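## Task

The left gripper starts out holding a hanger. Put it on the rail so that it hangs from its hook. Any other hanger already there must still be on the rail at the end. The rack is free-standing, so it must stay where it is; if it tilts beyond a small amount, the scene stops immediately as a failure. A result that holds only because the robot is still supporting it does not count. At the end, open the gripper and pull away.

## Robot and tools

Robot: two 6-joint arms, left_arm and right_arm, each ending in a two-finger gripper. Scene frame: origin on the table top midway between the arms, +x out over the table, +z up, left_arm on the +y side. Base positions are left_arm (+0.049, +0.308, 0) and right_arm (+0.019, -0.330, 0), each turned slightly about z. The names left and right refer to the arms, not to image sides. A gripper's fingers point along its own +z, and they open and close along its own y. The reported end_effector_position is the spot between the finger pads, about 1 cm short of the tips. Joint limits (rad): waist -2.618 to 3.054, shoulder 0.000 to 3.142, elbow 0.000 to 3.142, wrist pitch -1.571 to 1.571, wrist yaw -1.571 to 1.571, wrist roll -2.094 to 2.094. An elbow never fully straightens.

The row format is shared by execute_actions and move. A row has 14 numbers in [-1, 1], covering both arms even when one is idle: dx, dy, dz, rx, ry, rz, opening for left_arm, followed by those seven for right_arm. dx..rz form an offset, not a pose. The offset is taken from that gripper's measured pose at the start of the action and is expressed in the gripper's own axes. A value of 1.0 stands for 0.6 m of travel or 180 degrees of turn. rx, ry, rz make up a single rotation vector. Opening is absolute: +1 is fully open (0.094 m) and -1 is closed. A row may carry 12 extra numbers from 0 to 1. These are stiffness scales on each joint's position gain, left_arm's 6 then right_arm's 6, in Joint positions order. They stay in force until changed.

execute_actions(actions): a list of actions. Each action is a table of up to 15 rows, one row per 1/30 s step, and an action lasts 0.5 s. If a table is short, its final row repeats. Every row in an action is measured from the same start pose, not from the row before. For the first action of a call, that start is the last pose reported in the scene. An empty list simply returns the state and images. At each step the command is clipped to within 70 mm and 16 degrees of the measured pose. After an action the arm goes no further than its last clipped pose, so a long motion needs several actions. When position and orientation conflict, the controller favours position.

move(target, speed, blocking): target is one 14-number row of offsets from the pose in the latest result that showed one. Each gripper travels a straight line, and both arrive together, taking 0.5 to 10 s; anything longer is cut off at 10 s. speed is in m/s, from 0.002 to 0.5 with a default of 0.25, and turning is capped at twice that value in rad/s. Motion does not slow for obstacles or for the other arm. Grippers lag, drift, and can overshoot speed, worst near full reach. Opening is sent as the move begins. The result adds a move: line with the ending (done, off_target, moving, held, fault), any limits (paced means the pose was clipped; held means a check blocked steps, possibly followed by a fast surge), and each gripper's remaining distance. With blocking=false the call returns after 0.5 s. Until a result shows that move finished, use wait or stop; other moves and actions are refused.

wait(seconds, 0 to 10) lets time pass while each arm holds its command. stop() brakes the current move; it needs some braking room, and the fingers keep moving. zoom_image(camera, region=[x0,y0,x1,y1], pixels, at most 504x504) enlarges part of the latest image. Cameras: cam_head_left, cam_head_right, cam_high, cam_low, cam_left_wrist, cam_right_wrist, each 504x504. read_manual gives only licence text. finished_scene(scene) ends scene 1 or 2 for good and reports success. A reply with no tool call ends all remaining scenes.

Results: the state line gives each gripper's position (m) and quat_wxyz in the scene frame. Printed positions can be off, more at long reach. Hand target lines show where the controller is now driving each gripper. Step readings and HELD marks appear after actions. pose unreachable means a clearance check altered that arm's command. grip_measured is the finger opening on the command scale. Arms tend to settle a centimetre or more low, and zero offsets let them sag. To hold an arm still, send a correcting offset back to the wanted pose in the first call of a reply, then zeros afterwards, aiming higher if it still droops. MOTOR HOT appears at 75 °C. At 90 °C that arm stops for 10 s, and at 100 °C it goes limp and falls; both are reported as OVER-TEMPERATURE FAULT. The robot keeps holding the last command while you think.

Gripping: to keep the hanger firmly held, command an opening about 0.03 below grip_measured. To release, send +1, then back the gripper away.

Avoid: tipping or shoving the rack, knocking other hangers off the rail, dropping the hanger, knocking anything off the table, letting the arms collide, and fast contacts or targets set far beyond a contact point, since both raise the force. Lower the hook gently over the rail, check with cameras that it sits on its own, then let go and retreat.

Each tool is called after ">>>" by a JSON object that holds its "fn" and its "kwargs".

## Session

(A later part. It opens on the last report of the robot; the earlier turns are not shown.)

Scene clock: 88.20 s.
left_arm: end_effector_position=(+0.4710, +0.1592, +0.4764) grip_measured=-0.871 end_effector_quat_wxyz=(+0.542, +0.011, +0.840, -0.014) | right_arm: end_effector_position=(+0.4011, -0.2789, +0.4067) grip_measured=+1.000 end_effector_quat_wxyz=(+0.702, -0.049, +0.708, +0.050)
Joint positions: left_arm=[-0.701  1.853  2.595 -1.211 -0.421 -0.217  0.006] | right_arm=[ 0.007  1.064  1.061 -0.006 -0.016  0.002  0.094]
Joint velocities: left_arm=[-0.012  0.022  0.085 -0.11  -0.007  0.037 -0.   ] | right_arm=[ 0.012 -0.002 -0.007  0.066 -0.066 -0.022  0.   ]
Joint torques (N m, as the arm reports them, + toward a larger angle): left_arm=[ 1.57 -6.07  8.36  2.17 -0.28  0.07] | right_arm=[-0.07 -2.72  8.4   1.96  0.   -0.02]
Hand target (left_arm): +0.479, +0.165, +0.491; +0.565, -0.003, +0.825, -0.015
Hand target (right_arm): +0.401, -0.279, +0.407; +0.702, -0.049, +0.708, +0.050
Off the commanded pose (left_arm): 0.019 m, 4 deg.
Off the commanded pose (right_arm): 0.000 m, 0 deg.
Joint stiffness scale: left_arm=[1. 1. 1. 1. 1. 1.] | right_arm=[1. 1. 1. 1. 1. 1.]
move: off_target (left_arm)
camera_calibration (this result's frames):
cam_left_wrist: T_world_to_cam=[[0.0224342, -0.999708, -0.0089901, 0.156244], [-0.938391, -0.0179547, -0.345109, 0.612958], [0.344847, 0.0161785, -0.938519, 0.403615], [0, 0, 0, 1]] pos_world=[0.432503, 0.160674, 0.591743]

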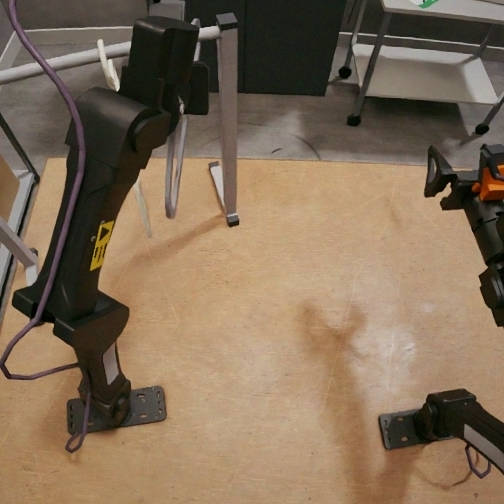

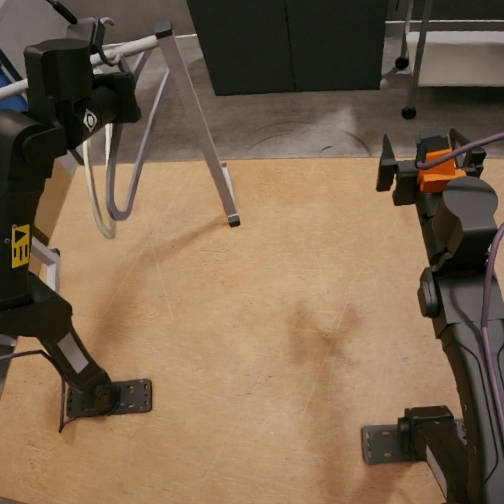

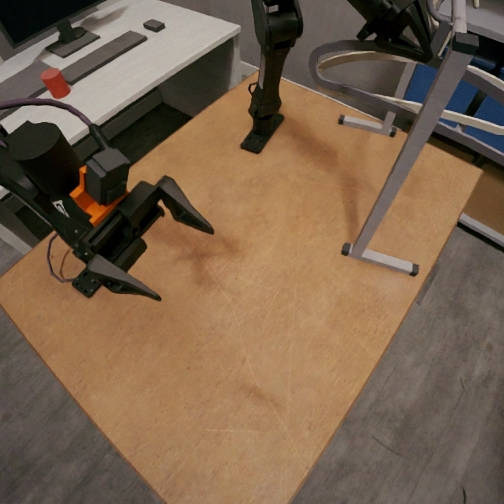

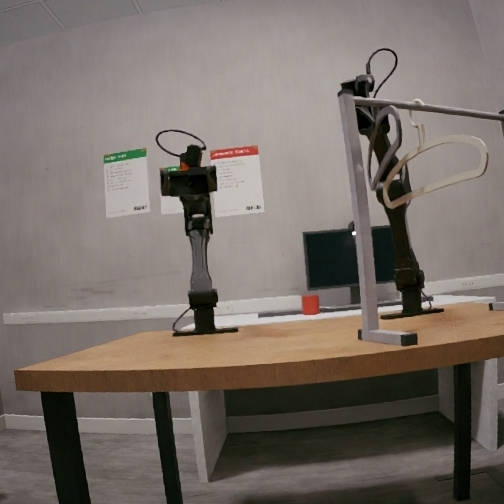

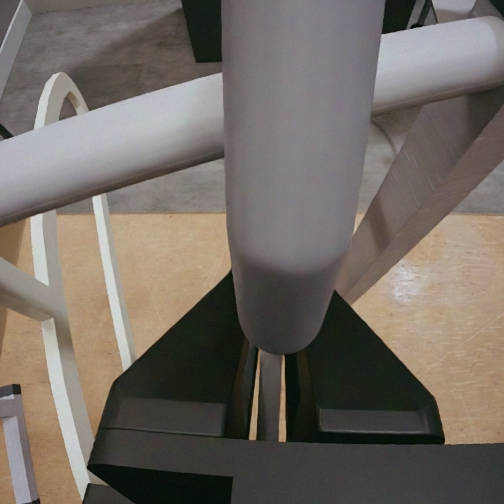

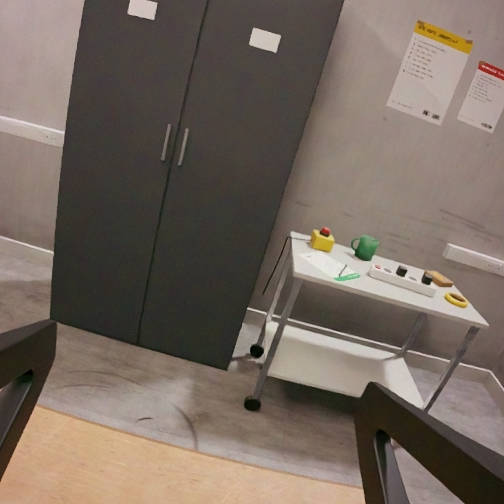

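>>> {"fn": "move", "kwargs": {"target": [0.04,0.005,-0.01,0,0,0,-1,0,0,0,0,0,0,1], "speed": 0.03}}

>>> {"fn": "move", "kwargs": {"target": [-0.04,0,0.05,0,0,0,-1,0,0,0,0,0,0,1], "speed": 0.03}}

>>> {"fn": "zoom_image", "kwargs": {"camera": "cam_head_right", "region": [30,0,200,170]}}

>>> {"fn": "zoom_image", "kwargs": {"camera": "cam_low", "region": [300,60,504,220]}}

Scene clock: 95.07 s.
left_arm: end_effector_position=(+0.4657, +0.1612, +0.4372) grip_measured=-0.871 end_effector_quat_wxyz=(+0.518, +0.018, +0.855, -0.001) | right_arm: end_effector_position=(+0.4011, -0.2789, +0.4067) grip_measured=+1.000 end_effector_quat_wxyz=(+0.702, -0.049, +0.708, +0.050)
Joint positions: left_arm=[-0.703  1.701  2.23  -1.063 -0.423 -0.22   0.006] | right_arm=[ 0.007  1.064  1.061 -0.006 -0.016  0.002  0.094]
Joint velocities: left_arm=[ 0.007 -0.017 -0.022  0.051 -0.007 -0.007 -0.   ] | right_arm=[-0.002 -0.002  0.002  0.007  0.022 -0.022  0.   ]
Joint torques (N m, as the arm reports them, + toward a larger angle): left_arm=[ -0.88 -10.32   6.17   1.78  -0.27  -0.06] | right_arm=[-0.06 -2.68  8.32  1.98  0.01 -0.01]
Hand target (left_arm): +0.456, +0.163, +0.457; +0.541, +0.011, +0.841, -0.014
Hand target (right_arm): +0.401, -0.279, +0.407; +0.702, -0.049, +0.708, +0.050
Off the commanded pose (left_arm): 0.022 m, 4 deg.
Off the commanded pose (right_arm): 0.000 m, 0 deg.
Joint stiffness scale: left_arm=[1. 1. 1. 1. 1. 1.] | right_arm=[1. 1. 1. 1. 1. 1.]
move: off_target (left_arm)
camera_calibration (this result's frames):
cam_left_wrist: T_world_to_cam=[[0.0217364, -0.99897, -0.0398213, 0.171667], [-0.95633, -0.00916292, -0.292146, 0.578368], [0.29148, 0.0444325, -0.955544, 0.396392], [0, 0, 0, 1]] pos_world=[0.433838, 0.159177, 0.554574]

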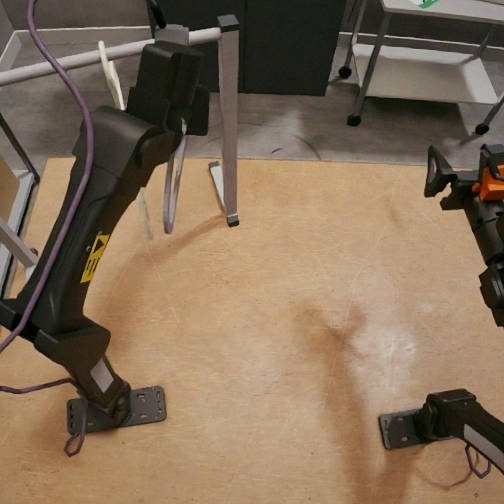

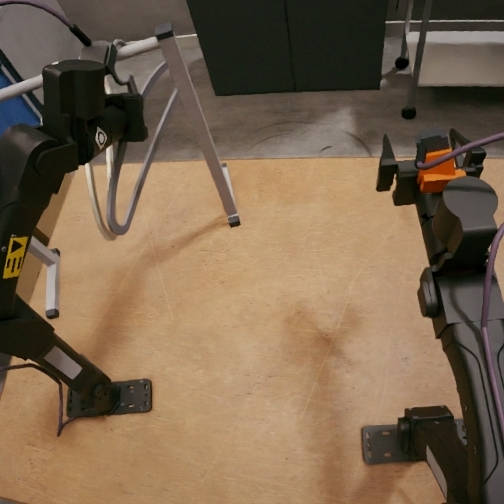

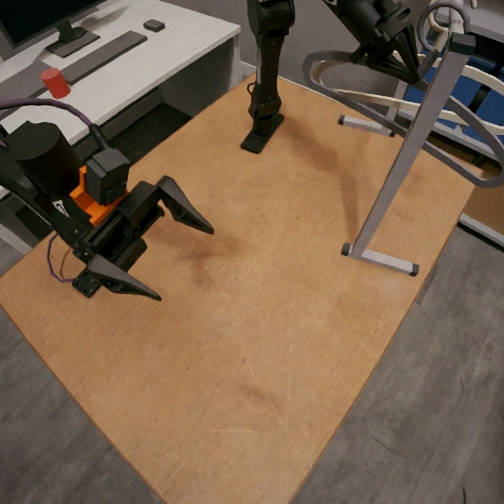

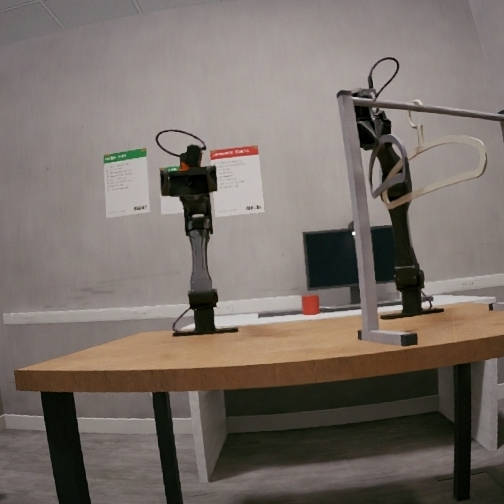

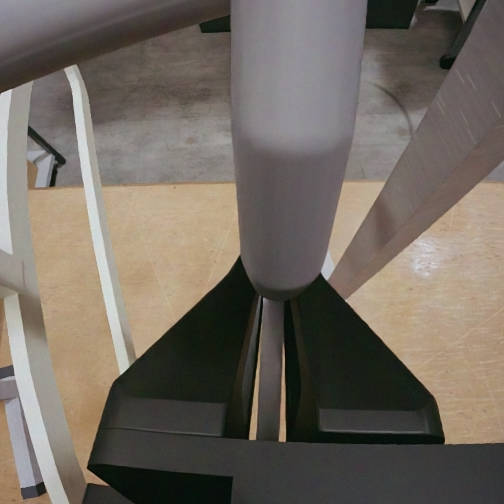

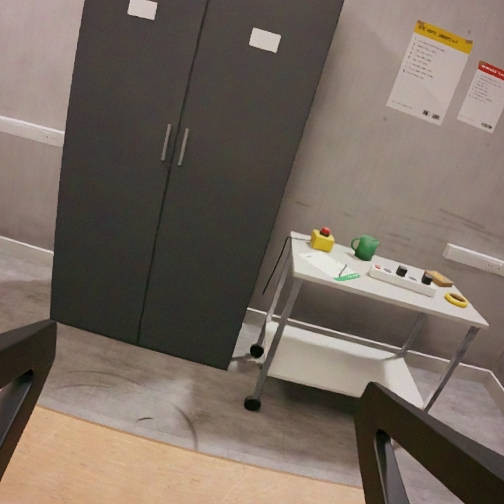

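Scene clock: 96.57 s.
left_arm: end_effector_position=(+0.5008, +0.1543, +0.4326) grip_measured=-0.871 end_effector_quat_wxyz=(+0.505, +0.024, +0.863, +0.000) | right_arm: end_effector_position=(+0.4011, -0.2789, +0.4067) grip_measured=+1.000 end_effector_quat_wxyz=(+0.702, -0.049, +0.708, +0.050)
Joint positions: left_arm=[-0.666  1.898  2.502 -1.16  -0.381 -0.199  0.006] | right_arm=[ 0.007  1.064  1.061 -0.006 -0.016  0.002  0.094]
Joint velocities: left_arm=[-0.002  0.007  0.061 -0.066 -0.081  0.066 -0.001] | right_arm=[-0.002 -0.007  0.002  0.022  0.022 -0.037  0.   ]
Joint torques (N m, as the arm reports them, + toward a larger angle): left_arm=[ 1.06 -7.81  9.14  1.72 -0.17  0.1 ] | right_arm=[-0.02 -2.73  8.26  1.96 -0.02 -0.01]
Hand target (left_arm): +0.503, +0.160, +0.444; +0.518, +0.019, +0.855, -0.001
Hand target (right_arm): +0.401, -0.279, +0.407; +0.702, -0.049, +0.708, +0.050
Off the commanded pose (left_arm): 0.013 m, 2 deg.
Off the commanded pose (right_arm): 0.000 m, 0 deg.
Joint stiffness scale: left_arm=[1. 1. 1. 1. 1. 1.] | right_arm=[1. 1. 1. 1. 1. 1.]
move: off_target (left_arm)
camera_calibration (this result's frames):
cam_left_wrist: T_world_to_cam=[[0.0126493, -0.998676, -0.0498694, 0.172713], [-0.964387, 0.000992647, -0.264495, 0.600962], [0.264194, 0.0514391, -0.963097, 0.397928], [0, 0, 0, 1]] pos_world=[0.472245, 0.151418, 0.550808]

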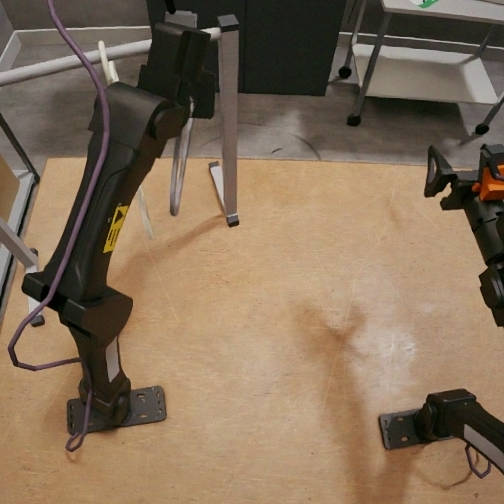

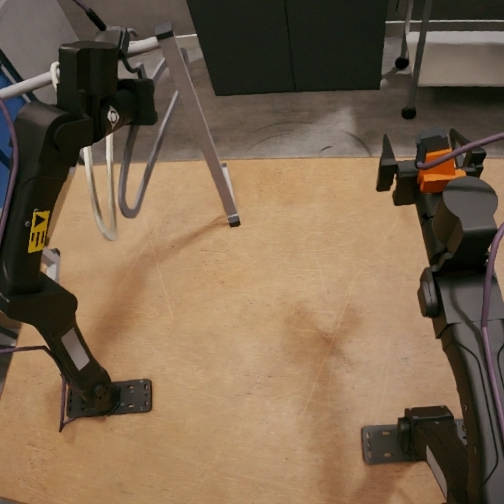

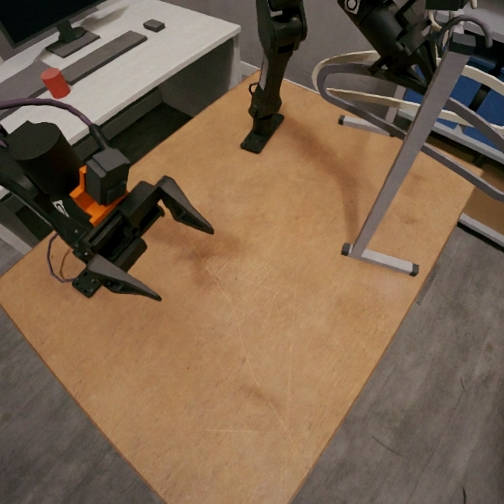

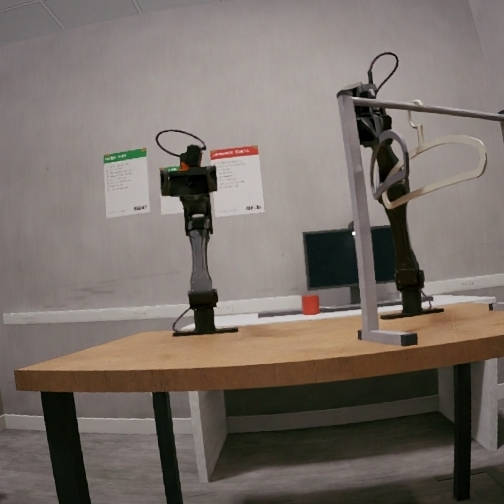

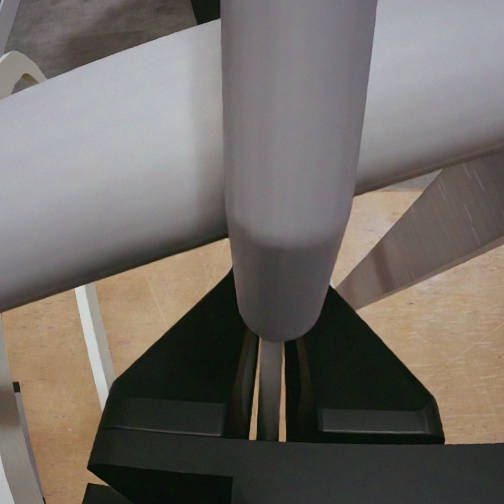

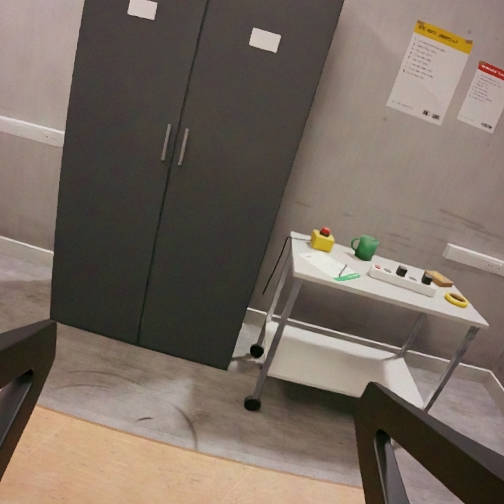

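Region (30, 0, 200, 170) of cam_head_right's 504x504 image, scaled by 2.965, with more detail than that image has.

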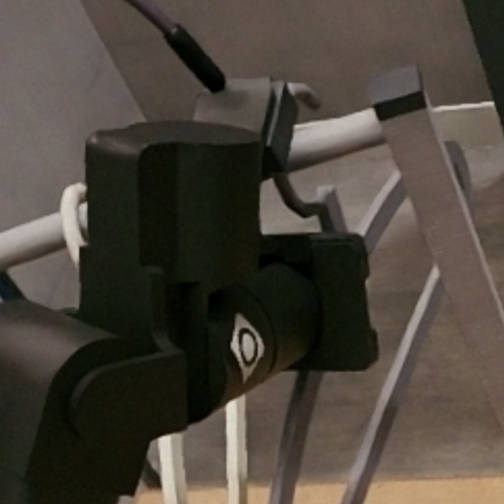

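Region (300, 60, 504, 220) of cam_low's 504x504 image, scaled by 2.471, with more detail than that image has; it fills the top 395 rows of this view, and the rest is white.

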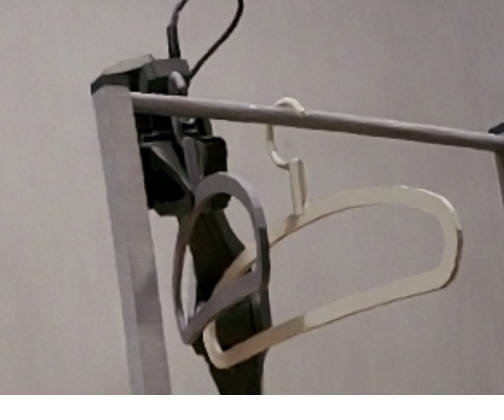

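>>> {"fn": "move", "kwargs": {"target": [0.02,0,-0.012,0,0,0,-1,0,0,0,0,0,0,1], "speed": 0.03}}

>>> {"fn": "move", "kwargs": {"target": [0,0,0,0,0,0,-0.3,0,0,0,0,0,0,1]}}

>>> {"fn": "zoom_image", "kwargs": {"camera": "cam_low", "region": [300,60,504,220]}}

Scene clock: 102.13 s.
left_arm: end_effector_position=(+0.4946, +0.1533, +0.4256) grip_measured=-0.871 end_effector_quat_wxyz=(+0.506, +0.027, +0.862, -0.002) | right_arm: end_effector_position=(+0.4011, -0.2789, +0.4067) grip_measured=+1.000 end_effector_quat_wxyz=(+0.702, -0.049, +0.708, +0.050)
Joint positions: left_arm=[-0.674  1.821  2.349 -1.082 -0.382 -0.198  0.006] | right_arm=[ 0.007  1.064  1.061 -0.006 -0.016  0.002  0.094]
Joint velocities: left_arm=[ 0.012 -0.007 -0.046  0.037 -0.037 -0.037 -0.001] | right_arm=[-0.002 -0.002 -0.012 -0.022  0.007 -0.037  0.   ]
Joint torques (N m, as the arm reports them, + toward a larger angle): left_arm=[-0.5  -9.63  4.98  1.43 -0.24 -0.1 ] | right_arm=[-0.01 -2.7   8.39  1.96 -0.02 -0.02]
Hand target (left_arm): +0.489, +0.155, +0.426; +0.505, +0.024, +0.863, +0.000
Hand target (right_arm): +0.401, -0.279, +0.407; +0.702, -0.049, +0.708, +0.050
Off the commanded pose (left_arm): 0.006 m, 0 deg.
Off the commanded pose (right_arm): 0.000 m, 0 deg.
Joint stiffness scale: left_arm=[1. 1. 1. 1. 1. 1.] | right_arm=[1. 1. 1. 1. 1. 1.]
move: done
camera_calibration (this result's frames):
cam_left_wrist: T_world_to_cam=[[0.00487545, -0.998762, -0.0494975, 0.175131], [-0.963872, 0.00848903, -0.266232, 0.5925], [0.266323, 0.0490072, -0.962637, 0.391955], [0, 0, 0, 1]] pos_world=[0.465853, 0.150676, 0.543722]

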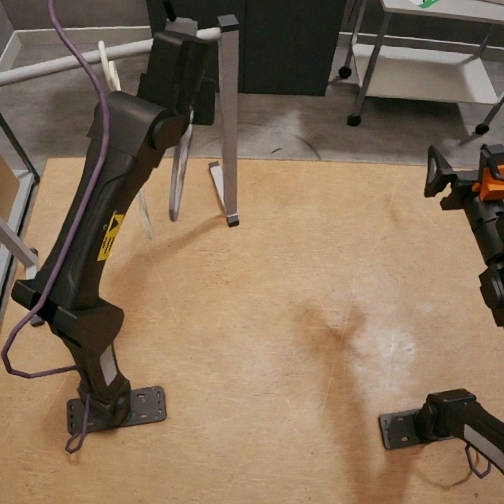

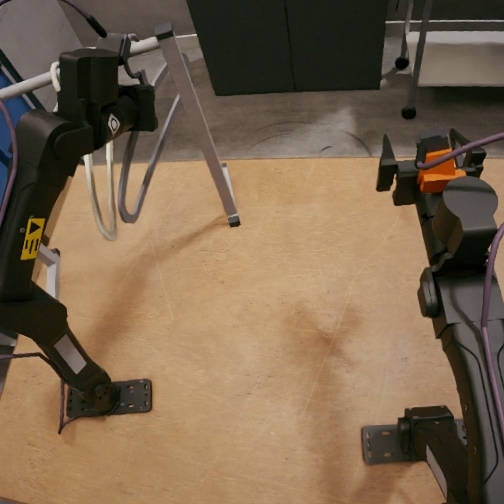

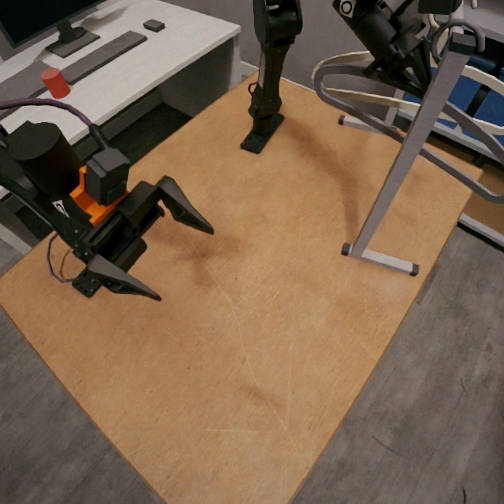

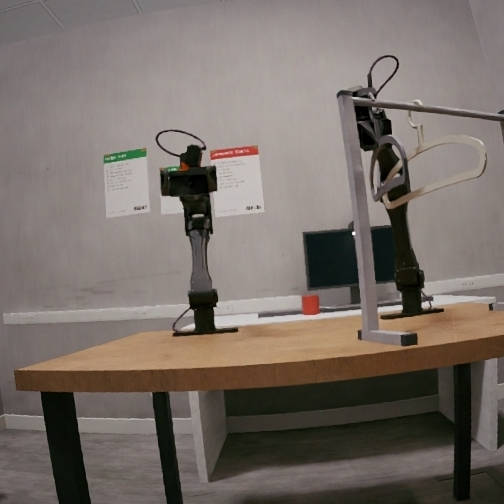

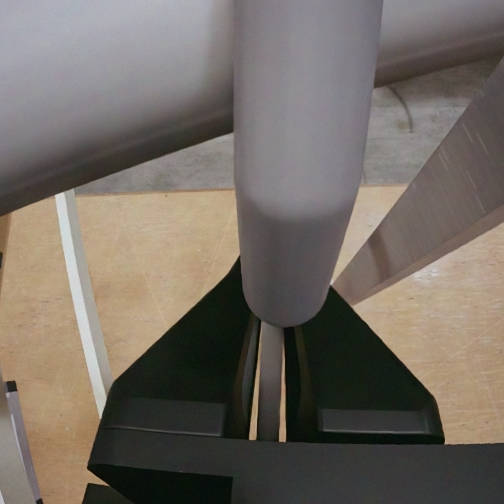

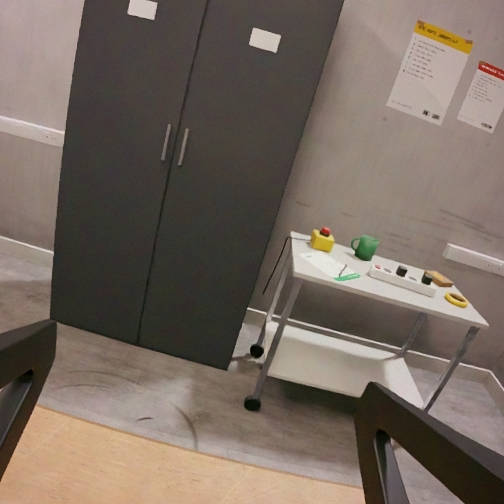

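Scene clock: 102.63 s.
left_arm: end_effector_position=(+0.4947, +0.1533, +0.4256) grip_measured=-0.303 end_effector_quat_wxyz=(+0.506, +0.027, +0.862, -0.002) | right_arm: end_effector_position=(+0.4011, -0.2789, +0.4067) grip_measured=+1.000 end_effector_quat_wxyz=(+0.702, -0.049, +0.708, +0.050)
Joint positions: left_arm=[-0.674  1.821  2.349 -1.081 -0.382 -0.198  0.033] | right_arm=[ 0.007  1.064  1.061 -0.006 -0.016  0.002  0.094]
Joint velocities: left_arm=[ 0.017 -0.002 -0.002  0.007 -0.022  0.066 -0.001] | right_arm=[-0.022  0.002  0.007 -0.007 -0.051 -0.007  0.   ]
Joint torques (N m, as the arm reports them, + toward a larger angle): left_arm=[-0.02 -7.93  6.67  1.55 -0.15 -0.01] | right_arm=[-0.02 -2.77  8.32  1.96 -0.01 -0.02]
Hand target (left_arm): +0.495, +0.153, +0.426; +0.506, +0.027, +0.862, -0.002
Hand target (right_arm): +0.401, -0.279, +0.407; +0.702, -0.049, +0.708, +0.050
Off the commanded pose (left_arm): 0.000 m, 0 deg.
Off the commanded pose (right_arm): 0.000 m, 0 deg.
Joint stiffness scale: left_arm=[1. 1. 1. 1. 1. 1.] | right_arm=[1. 1. 1. 1. 1. 1.]
move: done
camera_calibration (this result's frames):
cam_left_wrist: T_world_to_cam=[[0.0052208, -0.998761, -0.0494987, 0.174975], [-0.963759, 0.00817723, -0.266648, 0.592782], [0.266722, 0.0490969, -0.962522, 0.391685], [0, 0, 0, 1]] pos_world=[0.465914, 0.15068, 0.54373]

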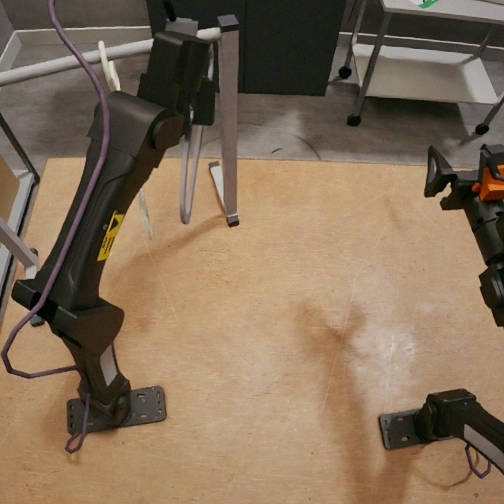

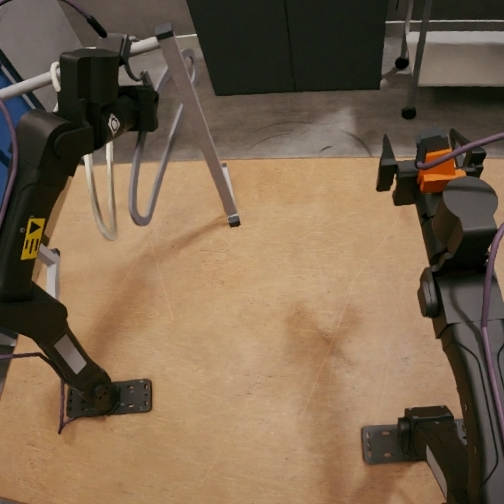

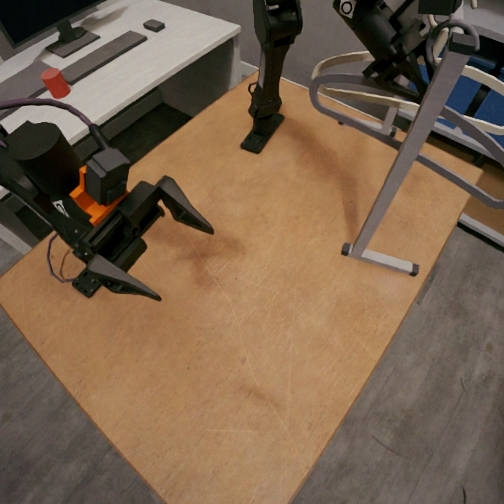

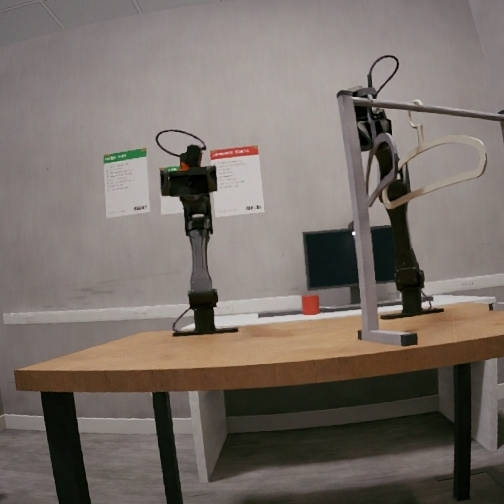

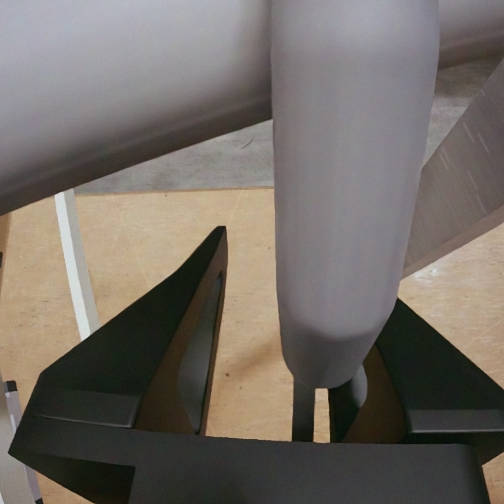

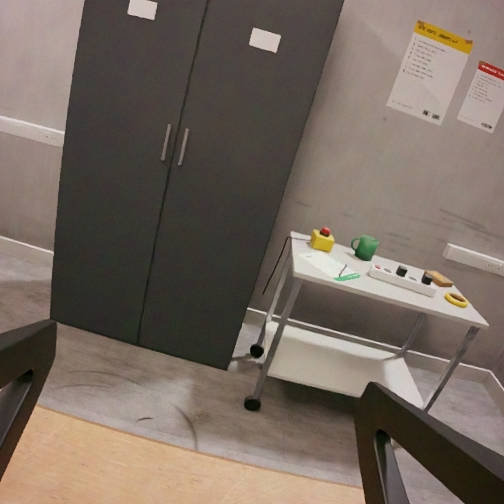

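Region (300, 60, 504, 220) of cam_low's 504x504 image, scaled by 2.471, with more detail than that image has; it fills the top 395 rows of this view, and the rest is white.

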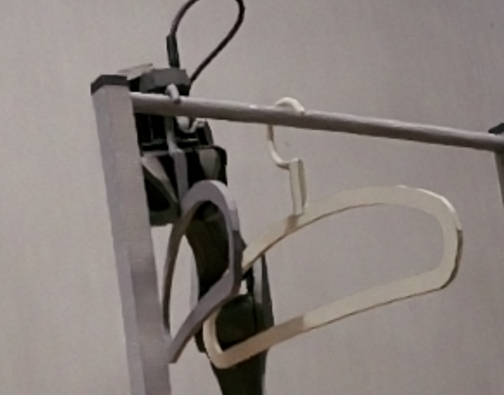

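>>> {"fn": "move", "kwargs": {"target": [0,0,-0.3,0,0,0,0.2,0,0,0,0,0,0,1], "speed": 0.08}}

Scene clock: 109.83 s.
left_arm: end_effector_position=(+0.3432, +0.1567, +0.5129) grip_measured=+0.197 end_effector_quat_wxyz=(+0.545, +0.037, +0.837, -0.022) | right_arm: end_effector_position=(+0.4011, -0.2789, +0.4067) grip_measured=+1.000 end_effector_quat_wxyz=(+0.702, -0.049, +0.708, +0.050)
Joint positions: left_arm=[-1.006  1.702  2.728 -1.561 -0.651 -0.341  0.056] | right_arm=[ 0.007  1.064  1.061 -0.006 -0.016  0.002  0.094]
Joint velocities: left_arm=[ 0.007  0.002 -0.002 -0.022 -0.037 -0.051 -0.001] | right_arm=[-0.022 -0.012 -0.017 -0.007  0.066  0.066  0.   ]
Joint torques (N m, as the arm reports them, + toward a larger angle): left_arm=[-0.77 -5.7   2.72  1.43 -0.4  -0.09] | right_arm=[-0.03 -2.7   8.32  1.94 -0.02 -0.04]
Hand target (left_arm): +0.339, +0.160, +0.513; +0.546, +0.034, +0.837, -0.020
Hand target (right_arm): +0.401, -0.279, +0.407; +0.702, -0.049, +0.708, +0.050
Off the commanded pose (left_arm): 0.006 m, 6 deg.
Off the commanded pose (right_arm): 0.000 m, 0 deg.
Joint stiffness scale: left_arm=[1. 1. 1. 1. 1. 1.] | right_arm=[1. 1. 1. 1. 1. 1.]
joint sent to its limit (left arm) — the command would take joint 4 (wrist pitch) past its lower limit, so that joint was sent only as far as its limit.
move: off_target (left_arm)
camera_calibration (this result's frames):
cam_left_wrist: T_world_to_cam=[[-0.0298719, -0.99928, -0.0234028, 0.18222], [-0.934668, 0.0362233, -0.35367, 0.500235], [0.354263, 0.011309, -0.935077, 0.477749], [0, 0, 0, 1]] pos_world=[0.303748, 0.158565, 0.627915]

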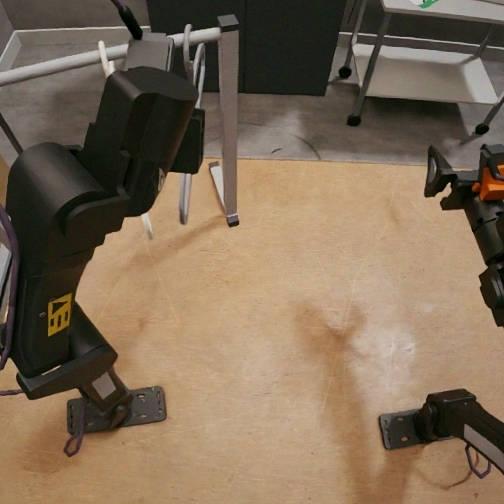

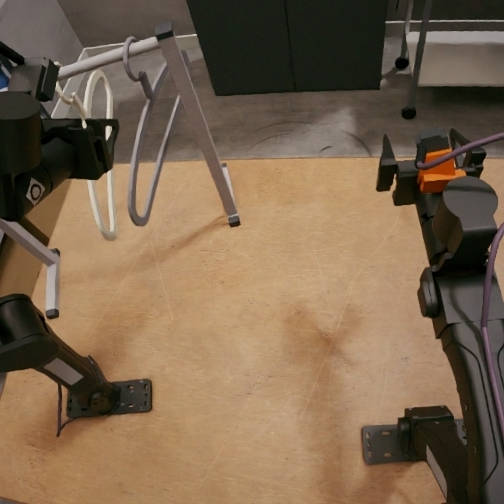

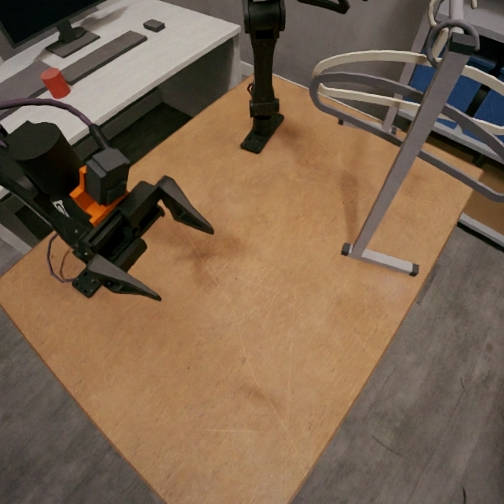

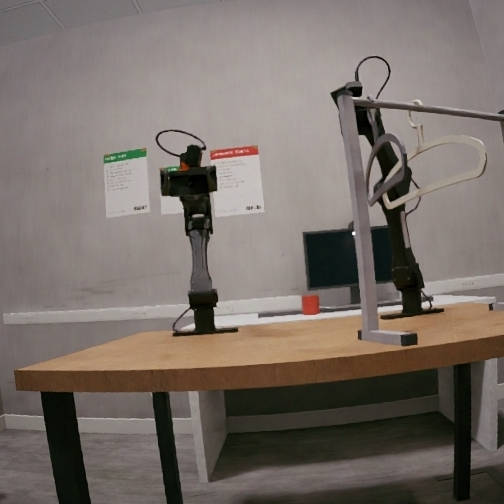

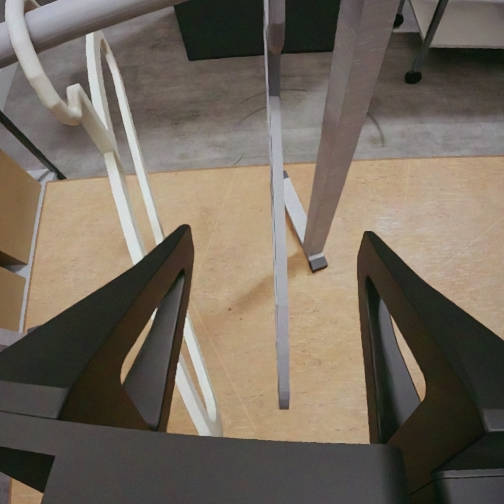

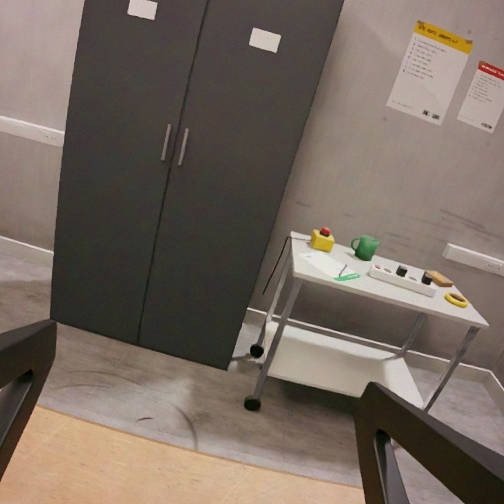

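>>> {"fn": "finished_scene", "kwargs": {"scene": 1}}

The scene is finished: the task was done.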